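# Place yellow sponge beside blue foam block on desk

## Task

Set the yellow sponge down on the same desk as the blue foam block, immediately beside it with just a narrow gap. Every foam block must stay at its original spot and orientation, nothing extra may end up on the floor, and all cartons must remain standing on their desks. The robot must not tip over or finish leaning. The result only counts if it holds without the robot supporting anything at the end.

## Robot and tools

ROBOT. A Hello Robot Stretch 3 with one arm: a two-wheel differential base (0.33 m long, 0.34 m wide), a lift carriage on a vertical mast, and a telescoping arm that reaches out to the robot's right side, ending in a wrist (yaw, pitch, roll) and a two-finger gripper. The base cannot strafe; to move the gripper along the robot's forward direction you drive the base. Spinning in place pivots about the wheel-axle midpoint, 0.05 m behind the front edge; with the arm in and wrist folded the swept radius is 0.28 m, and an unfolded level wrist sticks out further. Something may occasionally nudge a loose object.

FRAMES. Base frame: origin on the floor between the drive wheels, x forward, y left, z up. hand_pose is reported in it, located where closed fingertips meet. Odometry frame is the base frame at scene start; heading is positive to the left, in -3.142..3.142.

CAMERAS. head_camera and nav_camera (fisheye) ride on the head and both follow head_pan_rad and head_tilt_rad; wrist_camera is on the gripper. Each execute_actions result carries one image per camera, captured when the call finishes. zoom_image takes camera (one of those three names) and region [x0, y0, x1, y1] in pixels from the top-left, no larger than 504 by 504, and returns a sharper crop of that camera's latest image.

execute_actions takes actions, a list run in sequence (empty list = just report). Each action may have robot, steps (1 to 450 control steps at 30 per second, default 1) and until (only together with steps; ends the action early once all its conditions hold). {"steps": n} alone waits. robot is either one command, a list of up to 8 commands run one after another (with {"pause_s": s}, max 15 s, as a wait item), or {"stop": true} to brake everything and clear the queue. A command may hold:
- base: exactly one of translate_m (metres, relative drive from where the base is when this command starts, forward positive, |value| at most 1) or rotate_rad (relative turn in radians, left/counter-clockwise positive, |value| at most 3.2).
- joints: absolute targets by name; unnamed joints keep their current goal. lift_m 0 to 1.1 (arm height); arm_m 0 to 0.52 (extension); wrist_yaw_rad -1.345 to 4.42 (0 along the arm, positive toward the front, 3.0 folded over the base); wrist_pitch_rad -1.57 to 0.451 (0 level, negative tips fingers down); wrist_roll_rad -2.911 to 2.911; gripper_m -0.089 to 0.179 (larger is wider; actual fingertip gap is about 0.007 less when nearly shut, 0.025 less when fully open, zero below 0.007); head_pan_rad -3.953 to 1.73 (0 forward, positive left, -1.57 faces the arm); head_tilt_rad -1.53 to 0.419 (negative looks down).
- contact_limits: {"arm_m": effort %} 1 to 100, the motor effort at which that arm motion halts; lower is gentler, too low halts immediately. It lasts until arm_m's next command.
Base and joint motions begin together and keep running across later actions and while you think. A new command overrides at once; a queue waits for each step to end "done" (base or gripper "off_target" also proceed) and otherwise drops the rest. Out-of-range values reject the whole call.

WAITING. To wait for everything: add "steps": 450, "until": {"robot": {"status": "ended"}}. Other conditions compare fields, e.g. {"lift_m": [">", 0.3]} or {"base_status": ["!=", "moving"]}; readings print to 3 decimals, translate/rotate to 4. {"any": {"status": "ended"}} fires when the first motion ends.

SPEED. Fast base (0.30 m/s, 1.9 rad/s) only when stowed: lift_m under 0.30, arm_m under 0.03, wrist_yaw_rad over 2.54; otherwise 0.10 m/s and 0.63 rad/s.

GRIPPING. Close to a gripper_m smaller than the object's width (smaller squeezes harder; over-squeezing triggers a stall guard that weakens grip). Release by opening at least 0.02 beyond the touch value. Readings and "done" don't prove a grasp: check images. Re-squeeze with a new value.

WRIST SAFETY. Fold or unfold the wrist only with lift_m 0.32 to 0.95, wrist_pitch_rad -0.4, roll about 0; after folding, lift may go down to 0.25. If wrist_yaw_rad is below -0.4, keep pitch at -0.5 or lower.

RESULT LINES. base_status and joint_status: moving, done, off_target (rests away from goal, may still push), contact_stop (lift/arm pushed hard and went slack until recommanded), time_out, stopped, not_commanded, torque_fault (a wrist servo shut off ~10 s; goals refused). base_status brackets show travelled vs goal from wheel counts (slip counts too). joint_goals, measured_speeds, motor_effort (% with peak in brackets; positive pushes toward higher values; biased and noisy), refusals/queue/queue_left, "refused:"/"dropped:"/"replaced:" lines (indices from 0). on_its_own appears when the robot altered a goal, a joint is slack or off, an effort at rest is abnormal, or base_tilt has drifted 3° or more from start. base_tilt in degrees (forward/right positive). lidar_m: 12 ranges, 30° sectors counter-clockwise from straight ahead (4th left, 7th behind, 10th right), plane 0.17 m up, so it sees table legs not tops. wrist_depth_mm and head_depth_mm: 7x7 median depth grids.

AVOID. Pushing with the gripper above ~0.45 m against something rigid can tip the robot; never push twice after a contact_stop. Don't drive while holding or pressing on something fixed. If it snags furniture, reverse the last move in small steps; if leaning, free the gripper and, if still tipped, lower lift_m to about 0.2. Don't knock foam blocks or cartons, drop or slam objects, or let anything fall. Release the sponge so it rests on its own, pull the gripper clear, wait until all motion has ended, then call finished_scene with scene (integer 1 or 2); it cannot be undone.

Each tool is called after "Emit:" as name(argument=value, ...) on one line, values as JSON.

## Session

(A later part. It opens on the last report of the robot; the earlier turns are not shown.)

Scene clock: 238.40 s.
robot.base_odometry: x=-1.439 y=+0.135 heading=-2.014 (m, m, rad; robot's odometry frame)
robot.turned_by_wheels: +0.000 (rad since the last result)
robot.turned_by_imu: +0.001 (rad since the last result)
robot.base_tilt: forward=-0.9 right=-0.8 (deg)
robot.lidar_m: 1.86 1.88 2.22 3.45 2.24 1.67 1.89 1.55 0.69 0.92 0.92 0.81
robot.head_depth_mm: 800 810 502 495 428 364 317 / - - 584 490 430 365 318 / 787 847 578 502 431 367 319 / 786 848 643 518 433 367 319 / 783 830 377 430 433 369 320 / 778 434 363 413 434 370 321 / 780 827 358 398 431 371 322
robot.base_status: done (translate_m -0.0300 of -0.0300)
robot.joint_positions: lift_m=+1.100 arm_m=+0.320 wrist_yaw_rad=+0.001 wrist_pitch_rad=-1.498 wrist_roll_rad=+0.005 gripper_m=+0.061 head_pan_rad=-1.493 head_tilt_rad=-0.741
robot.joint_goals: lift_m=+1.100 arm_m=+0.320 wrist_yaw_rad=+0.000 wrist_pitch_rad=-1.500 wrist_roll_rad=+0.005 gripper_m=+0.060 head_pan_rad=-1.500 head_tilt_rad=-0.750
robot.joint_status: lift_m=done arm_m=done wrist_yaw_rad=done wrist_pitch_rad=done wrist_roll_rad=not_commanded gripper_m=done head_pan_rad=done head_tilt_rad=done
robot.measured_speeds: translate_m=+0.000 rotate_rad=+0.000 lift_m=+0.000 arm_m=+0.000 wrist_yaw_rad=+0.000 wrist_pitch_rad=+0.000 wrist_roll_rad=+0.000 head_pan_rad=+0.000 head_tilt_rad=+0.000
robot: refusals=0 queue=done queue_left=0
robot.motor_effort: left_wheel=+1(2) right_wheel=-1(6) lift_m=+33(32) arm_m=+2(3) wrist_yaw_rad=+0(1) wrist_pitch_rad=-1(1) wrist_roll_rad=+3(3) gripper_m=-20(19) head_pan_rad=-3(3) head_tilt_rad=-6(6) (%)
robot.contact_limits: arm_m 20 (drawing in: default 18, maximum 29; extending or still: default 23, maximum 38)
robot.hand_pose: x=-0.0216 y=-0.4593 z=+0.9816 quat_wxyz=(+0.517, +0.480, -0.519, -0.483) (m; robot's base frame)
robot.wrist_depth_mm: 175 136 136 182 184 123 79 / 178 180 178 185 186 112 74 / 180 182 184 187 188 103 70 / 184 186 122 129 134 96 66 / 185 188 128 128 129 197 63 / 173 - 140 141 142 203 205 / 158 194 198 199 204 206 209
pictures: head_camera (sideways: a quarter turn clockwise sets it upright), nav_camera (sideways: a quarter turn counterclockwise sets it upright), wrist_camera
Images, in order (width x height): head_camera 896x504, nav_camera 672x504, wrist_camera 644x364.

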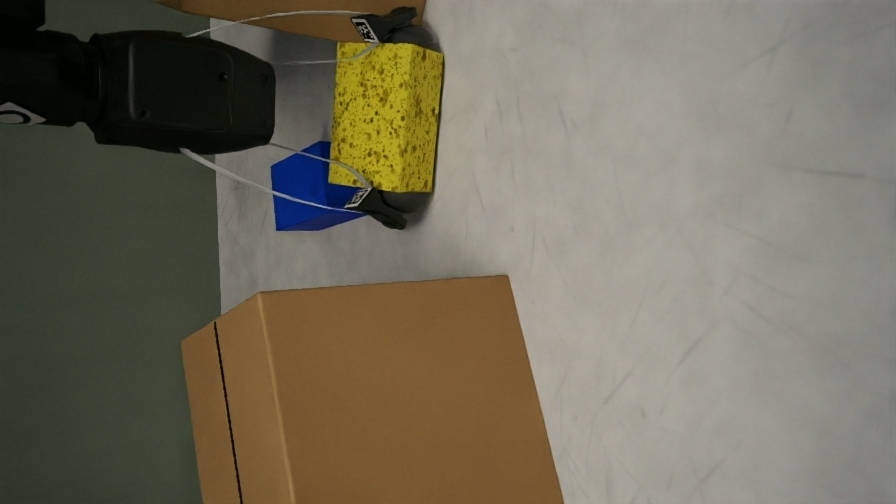

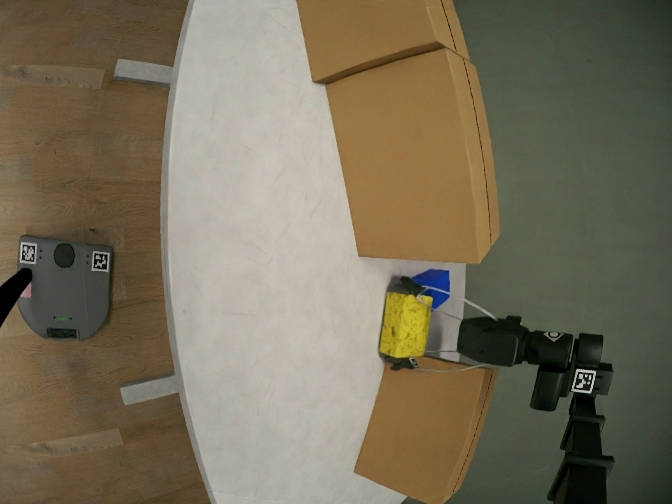

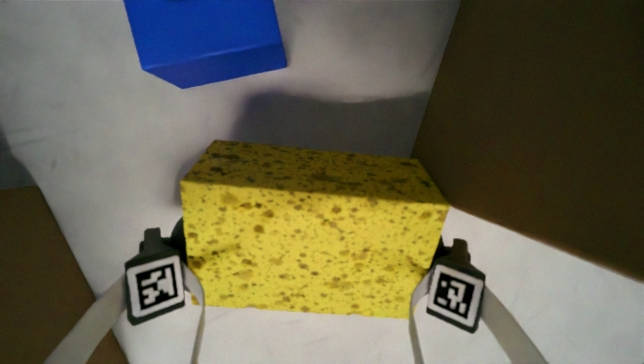

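Emit:
execute_actions(actions=[{"robot":[{"base":{"translate_m":0.03}},{"joints":{"arm_m":0.342},"contact_limits":{"arm_m":20}},{"joints":{"gripper_m":0.10}},{"pause_s":0.5},{"joints":{"arm_m":0.2}}],"steps":450,"until":{"robot":{"status":"ended"}}}])

Scene clock: 246.03 s.
robot.base_odometry: x=-1.451 y=+0.108 heading=-2.014 (m, m, rad; robot's odometry frame)
robot.turned_by_wheels: +0.000 (rad since the last result)
robot.turned_by_imu: +0.002 (rad since the last result)
robot.base_tilt: forward=-0.8 right=-0.8 (deg)
robot.lidar_m: 1.83 1.85 2.20 3.87 2.26 1.70 1.92 1.54 0.71 0.91 0.92 0.78
robot.head_depth_mm: - - - 514 409 364 317 / 783 - - 419 409 366 318 / 781 844 621 508 414 366 319 / 781 843 620 441 419 367 320 / 780 842 327 359 411 368 321 / 777 841 326 353 405 370 322 / 775 839 322 348 405 371 322
robot.base_status: done (translate_m +0.0300 of +0.0300)
robot.joint_positions: lift_m=+1.100 arm_m=+0.200 wrist_yaw_rad=+0.001 wrist_pitch_rad=-1.497 wrist_roll_rad=+0.005 gripper_m=+0.100 head_pan_rad=-1.493 head_tilt_rad=-0.741
robot.joint_goals: lift_m=+1.100 arm_m=+0.200 wrist_yaw_rad=+0.000 wrist_pitch_rad=-1.500 wrist_roll_rad=+0.005 gripper_m=+0.100 head_pan_rad=-1.500 head_tilt_rad=-0.750
robot.joint_status: lift_m=done arm_m=done wrist_yaw_rad=done wrist_pitch_rad=done wrist_roll_rad=not_commanded gripper_m=done head_pan_rad=done head_tilt_rad=done
robot.measured_speeds: translate_m=+0.000 rotate_rad=+0.000 lift_m=+0.000 arm_m=+0.000 wrist_yaw_rad=+0.000 wrist_pitch_rad=+0.000 wrist_roll_rad=+0.000 head_pan_rad=+0.000 head_tilt_rad=+0.000
robot: refusals=0 queue=done queue_left=0
robot.motor_effort: left_wheel=+1(4) right_wheel=+0(3) lift_m=+33(33) arm_m=-4(5) wrist_yaw_rad=+1(1) wrist_pitch_rad=-1(2) wrist_roll_rad=+3(3) gripper_m=-6(68) head_pan_rad=-3(3) head_tilt_rad=-6(6) (%)
robot.hand_pose: x=-0.0216 y=-0.3402 z=+0.9816 quat_wxyz=(+0.517, +0.480, -0.519, -0.483) (m; robot's base frame)
robot.wrist_depth_mm: 175 178 180 182 184 187 188 / 135 180 182 184 187 190 192 / 129 181 184 187 190 193 196 / 124 170 124 130 147 196 199 / 119 148 130 131 131 200 202 / 114 - 143 144 144 204 205 / - 195 198 200 203 206 210
pictures: head_camera (sideways: a quarter turn clockwise sets it upright), nav_camera (sideways: a quarter turn counterclockwise sets it upright), wrist_camera
Images, in order (width x height): head_camera 896x504, nav_camera 672x504, wrist_camera 644x364.

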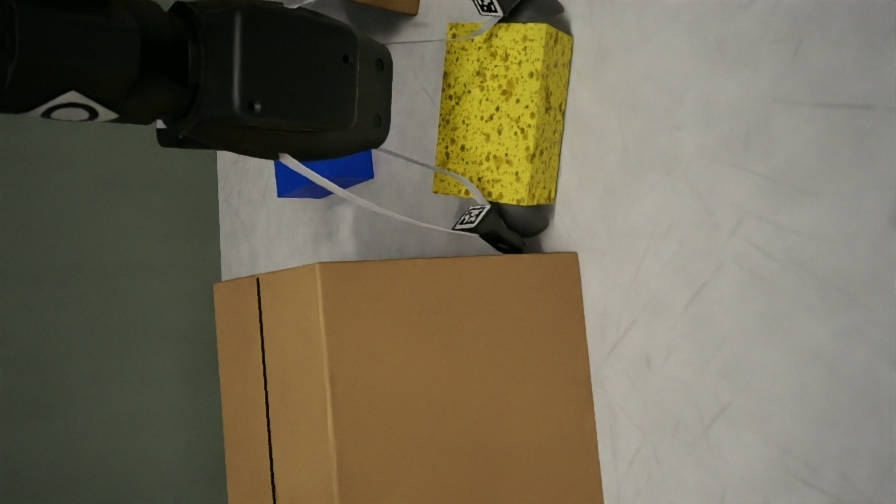

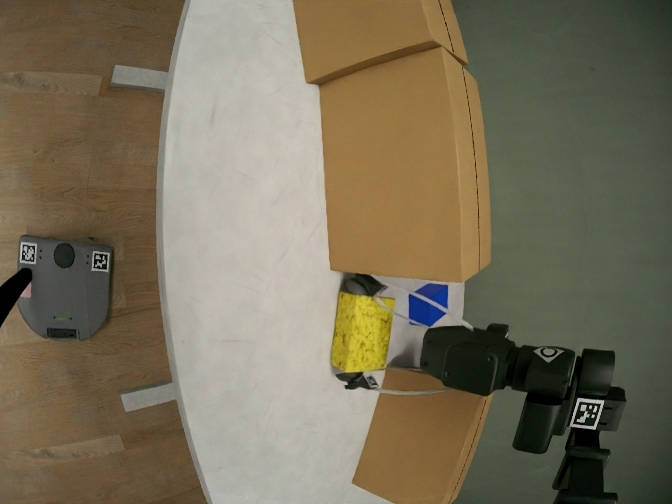

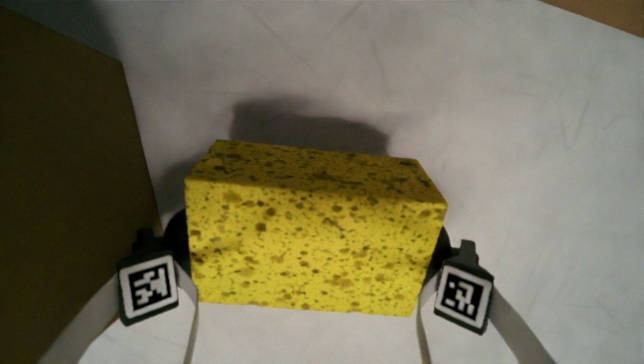

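Emit:
execute_actions(actions=[{"robot":[{"joints":{"gripper_m":0.06}},{"joints":{"arm_m":0.342},"contact_limits":{"arm_m":20}},{"joints":{"lift_m":1.088}},{"joints":{"gripper_m":0.15}},{"pause_s":0.5},{"joints":{"arm_m":0.3}}],"steps":450,"until":{"robot":{"status":"ended"}}}])

Scene clock: 249.83 s.
robot.base_odometry: x=-1.451 y=+0.108 heading=-2.014 (m, m, rad; robot's odometry frame)
robot.turned_by_wheels: +0.000 (rad since the last result)
robot.turned_by_imu: +0.001 (rad since the last result)
robot.base_tilt: forward=-0.9 right=-0.8 (deg)
robot.lidar_m: 1.82 1.85 2.21 3.86 2.26 1.70 1.92 1.54 0.71 0.91 0.92 0.78
robot.head_depth_mm: 806 840 657 505 427 365 317 / - - 551 504 429 365 319 / 781 843 620 513 430 367 319 / 776 844 619 487 421 367 320 / 779 842 327 359 410 369 320 / 779 844 327 354 405 370 322 / 776 838 322 349 406 370 323
robot.base_status: done (translate_m +0.0300 of +0.0300)
robot.joint_positions: lift_m=+1.090 arm_m=+0.342 wrist_yaw_rad=+0.000 wrist_pitch_rad=-1.494 wrist_roll_rad=+0.005 gripper_m=+0.064 head_pan_rad=-1.493 head_tilt_rad=-0.741
robot.joint_goals: lift_m=+1.090 arm_m=+0.342 wrist_yaw_rad=+0.000 wrist_pitch_rad=-1.500 wrist_roll_rad=+0.005 gripper_m=+0.063 head_pan_rad=-1.500 head_tilt_rad=-0.750
robot.joint_status: lift_m=contact_stop arm_m=done wrist_yaw_rad=done wrist_pitch_rad=done wrist_roll_rad=not_commanded gripper_m=done head_pan_rad=done head_tilt_rad=done
robot.measured_speeds: translate_m=+0.000 rotate_rad=+0.000 lift_m=+0.003 arm_m=+0.000 wrist_yaw_rad=+0.000 wrist_pitch_rad=+0.024 wrist_roll_rad=+0.000 head_pan_rad=+0.000 head_tilt_rad=+0.000
robot: refusals=0 queue=dropped queue_left=0
robot.on_its_own: lift_m is slack since a contact_stop, until your next command for it
robot.motor_effort: left_wheel=+1(1) right_wheel=-1(1) lift_m=+31(29) arm_m=+2(1) wrist_yaw_rad=+0(0) wrist_pitch_rad=-3(3) wrist_roll_rad=+3(3) gripper_m=-18(93) head_pan_rad=-3(3) head_tilt_rad=-6(6) (%)
robot.contact_limits: arm_m 20 (drawing in: default 18, maximum 29; extending or still: default 23, maximum 38)
robot.hand_pose: x=-0.0216 y=-0.4822 z=+0.9715 quat_wxyz=(+0.518, +0.480, -0.519, -0.482) (m; robot's base frame)
robot.wrist_depth_mm: 168 169 128 130 176 178 126 / 170 172 131 132 179 179 118 / 172 175 151 179 181 165 112 / 175 177 121 126 141 153 106 / 177 179 126 127 127 141 101 / 180 - 137 137 138 192 96 / 181 185 187 190 192 195 198
pictures: head_camera (sideways: a quarter turn clockwise sets it upright), nav_camera (sideways: a quarter turn counterclockwise sets it upright), wrist_camera
dropped: robot: command 2 of its queue: lift_m: contact_stop
Images, in order (width x height): head_camera 896x504, nav_camera 672x504, wrist_camera 644x364.

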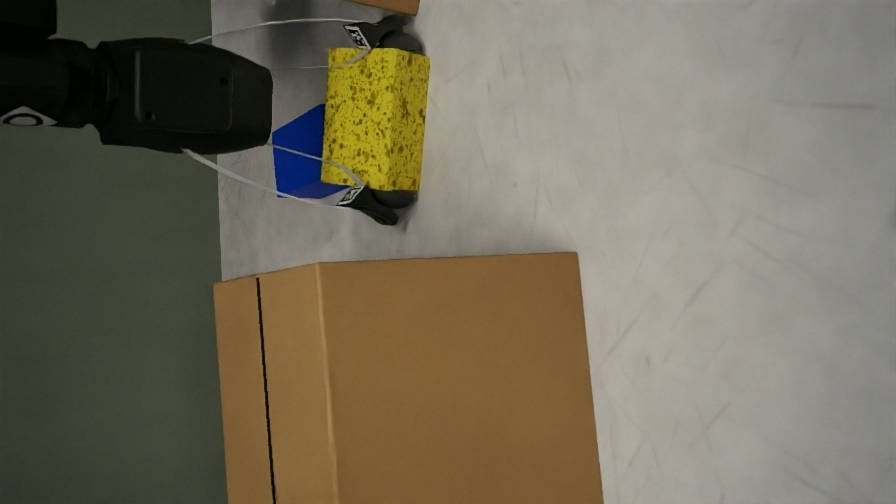

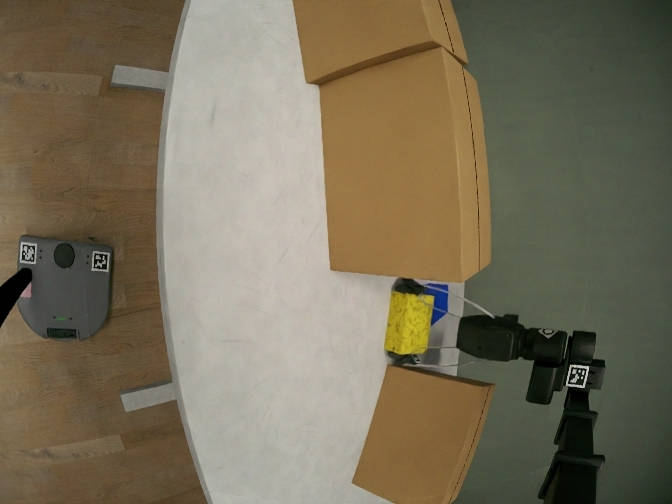

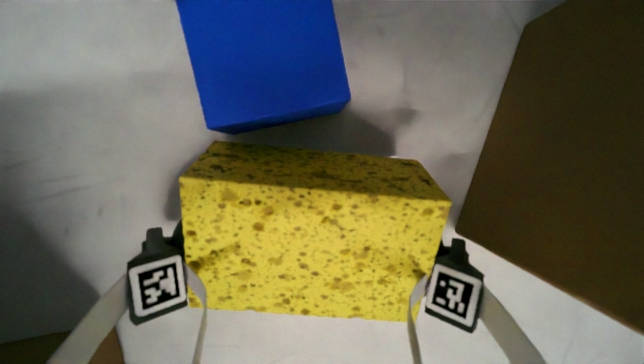

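Resting on the desk with a small gap. Open wide, raise, retract.

Emit:
execute_actions(actions=[{"robot":[{"joints":{"gripper_m":0.16}},{"joints":{"lift_m":1.1}},{"joints":{"arm_m":0.2}}],"steps":450,"until":{"robot":{"status":"ended"}}}])

Scene clock: 254.33 s.
robot.base_odometry: x=-1.451 y=+0.108 heading=-2.014 (m, m, rad; robot's odometry frame)
robot.turned_by_wheels: +0.000 (rad since the last result)
robot.turned_by_imu: +0.001 (rad since the last result)
robot.base_tilt: forward=-0.8 right=-0.7 (deg)
robot.lidar_m: 1.82 1.85 2.20 3.86 2.27 1.71 1.92 1.55 0.71 0.91 0.92 0.78
robot.head_depth_mm: - - - 515 427 364 317 / 784 - - 513 429 365 318 / 781 848 616 519 431 366 319 / 780 846 668 541 431 368 320 / 778 841 340 334 385 369 321 / 776 840 315 325 381 370 321 / 777 854 317 322 377 371 323
robot.base_status: done (translate_m +0.0300 of +0.0300)
robot.joint_positions: lift_m=+1.100 arm_m=+0.200 wrist_yaw_rad=+0.000 wrist_pitch_rad=-1.497 wrist_roll_rad=+0.005 gripper_m=+0.160 head_pan_rad=-1.493 head_tilt_rad=-0.741
robot.joint_goals: lift_m=+1.100 arm_m=+0.200 wrist_yaw_rad=+0.000 wrist_pitch_rad=-1.500 wrist_roll_rad=+0.005 gripper_m=+0.160 head_pan_rad=-1.500 head_tilt_rad=-0.750
robot.joint_status: lift_m=done arm_m=done wrist_yaw_rad=done wrist_pitch_rad=done wrist_roll_rad=not_commanded gripper_m=done head_pan_rad=done head_tilt_rad=done
robot.measured_speeds: translate_m=+0.000 rotate_rad=+0.000 lift_m=+0.000 arm_m=+0.000 wrist_yaw_rad=+0.000 wrist_pitch_rad=+0.000 wrist_roll_rad=+0.000 head_pan_rad=+0.000 head_tilt_rad=+0.000
robot: refusals=0 queue=done queue_left=0
robot.motor_effort: left_wheel=+1(1) right_wheel=+0(0) lift_m=+45(45) arm_m=-4(6) wrist_yaw_rad=+0(1) wrist_pitch_rad=-1(3) wrist_roll_rad=+3(3) gripper_m=+1(82) head_pan_rad=-3(3) head_tilt_rad=-6(6) (%)
robot.hand_pose: x=-0.0216 y=-0.3402 z=+0.9812 quat_wxyz=(+0.517, +0.480, -0.519, -0.483) (m; robot's base frame)
robot.wrist_depth_mm: 175 177 179 181 184 187 189 / 178 179 182 184 187 190 192 / 153 183 185 187 190 193 195 / 148 186 188 190 192 195 199 / 140 189 190 194 196 199 201 / - 192 194 197 199 - 205 / 138 194 197 200 203 206 208
pictures: head_camera (sideways: a quarter turn clockwise sets it upright), nav_camera (sideways: a quarter turn counterclockwise sets it upright), wrist_camera
Images, in order (width x height): head_camera 896x504, nav_camera 672x504, wrist_camera 644x364.

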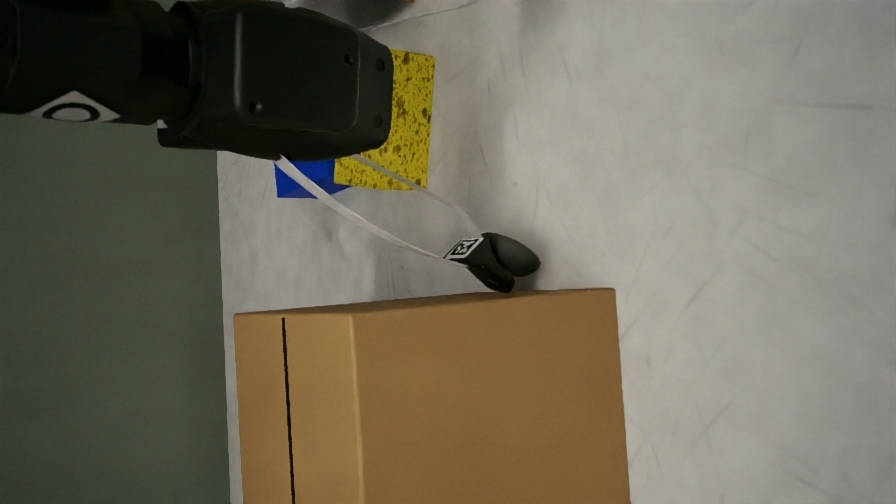

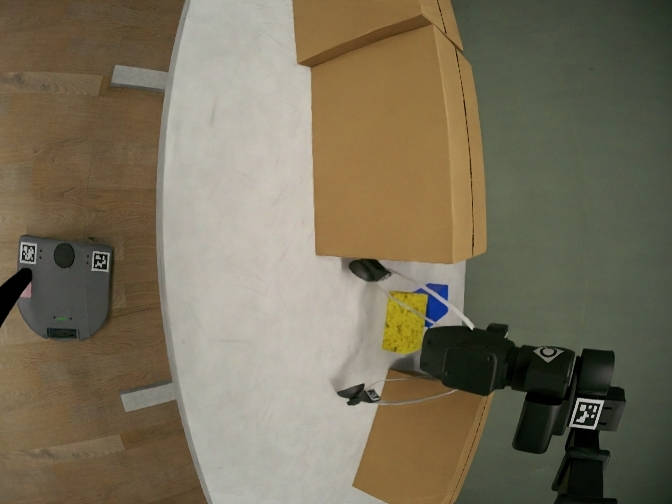

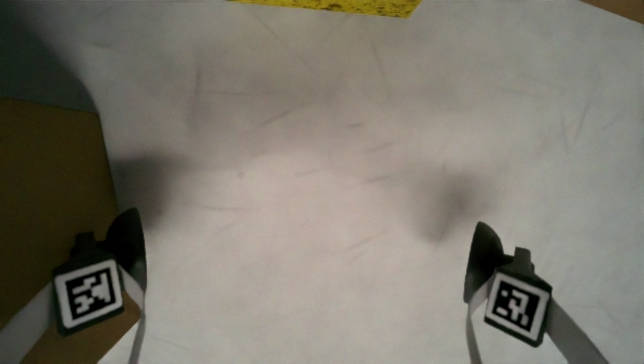

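Emit:
execute_actions(actions=[{"robot":[{"joints":{"arm_m":0.06}},{"joints":{"gripper_m":0.1}}],"steps":450,"until":{"robot":{"status":"ended"}}}])

Emit:
finished_scene(scene=1)

Scene clock: 257.90 s.
robot.base_odometry: x=-1.451 y=+0.108 heading=-2.014 (m, m, rad; robot's odometry frame)
robot.turned_by_wheels: +0.000 (rad since the last result)
robot.turned_by_imu: +0.001 (rad since the last result)
robot.base_tilt: forward=-0.8 right=-0.8 (deg)
robot.lidar_m: 1.82 1.85 2.20 3.86 2.26 1.71 1.92 1.54 0.71 0.91 0.92 0.78
robot.head_depth_mm: - - - - - 357 317 / 774 847 - - - 358 318 / 783 845 621 522 415 366 319 / 781 841 665 525 432 384 320 / 778 841 350 353 359 368 321 / 778 841 315 296 342 370 322 / 779 852 317 298 344 371 322
robot.base_status: done (translate_m +0.0300 of +0.0300)
robot.joint_positions: lift_m=+1.100 arm_m=+0.060 wrist_yaw_rad=+0.000 wrist_pitch_rad=-1.497 wrist_roll_rad=+0.005 gripper_m=+0.100 head_pan_rad=-1.493 head_tilt_rad=-0.741
robot.joint_goals: lift_m=+1.100 arm_m=+0.060 wrist_yaw_rad=+0.000 wrist_pitch_rad=-1.500 wrist_roll_rad=+0.005 gripper_m=+0.100 head_pan_rad=-1.500 head_tilt_rad=-0.750
robot.joint_status: lift_m=done arm_m=done wrist_yaw_rad=done wrist_pitch_rad=done wrist_roll_rad=not_commanded gripper_m=done head_pan_rad=done head_tilt_rad=done
robot.measured_speeds: translate_m=+0.000 rotate_rad=+0.000 lift_m=+0.000 arm_m=+0.000 wrist_yaw_rad=+0.000 wrist_pitch_rad=+0.000 wrist_roll_rad=+0.000 head_pan_rad=+0.000 head_tilt_rad=+0.000
robot: refusals=0 queue=done queue_left=0
robot.motor_effort: left_wheel=+1(1) right_wheel=+0(1) lift_m=+45(45) arm_m=-4(4) wrist_yaw_rad=+0(0) wrist_pitch_rad=-1(1) wrist_roll_rad=+3(3) gripper_m=+0(82) head_pan_rad=-3(3) head_tilt_rad=-6(6) (%)
robot.hand_pose: x=-0.0216 y=-0.2002 z=+0.9812 quat_wxyz=(+0.517, +0.480, -0.519, -0.483) (m; robot's base frame)
robot.wrist_depth_mm: 140 177 180 182 184 186 189 / 143 180 183 185 188 190 192 / 168 183 184 187 191 193 195 / 184 186 188 191 193 196 198 / 186 188 191 194 196 199 201 / 189 190 195 197 198 202 205 / 192 195 197 201 203 206 209
pictures: head_camera (sideways: a quarter turn clockwise sets it upright), nav_camera (sideways: a quarter turn counterclockwise sets it upright), wrist_camera
Images, in order (width x height): head_camera 896x504, nav_camera 672x504, wrist_camera 644x364.

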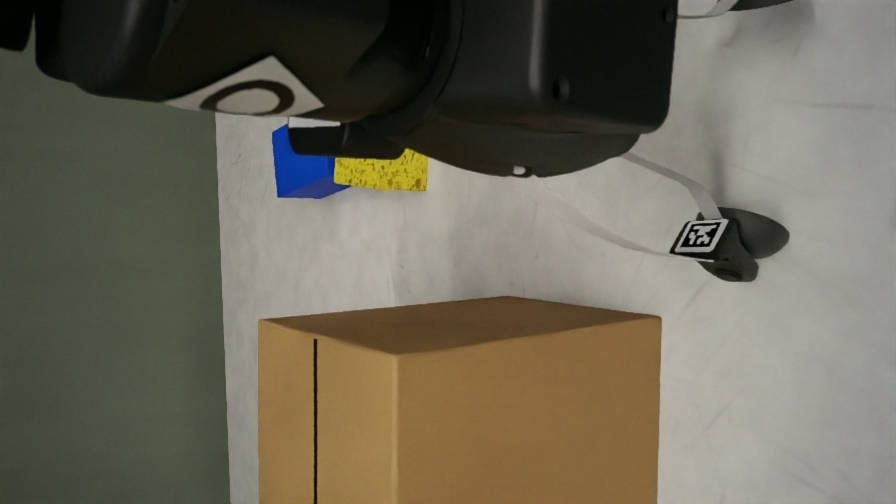

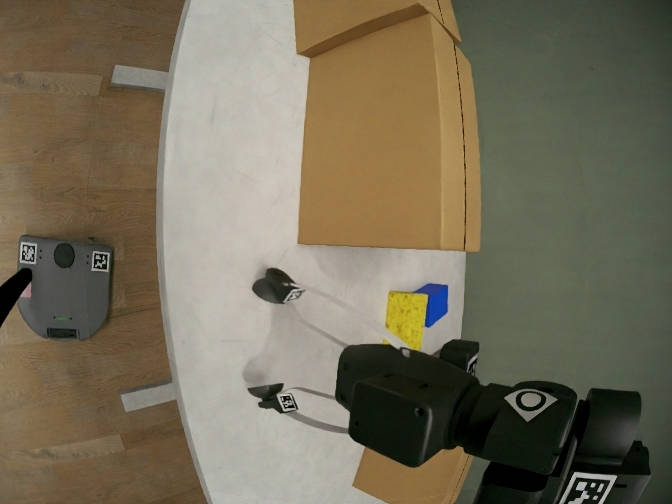

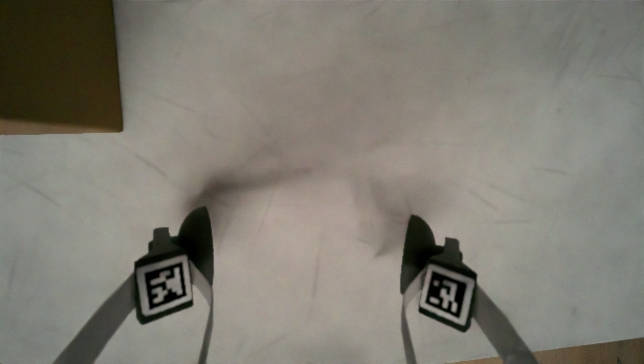

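The scene is finished: the task was done.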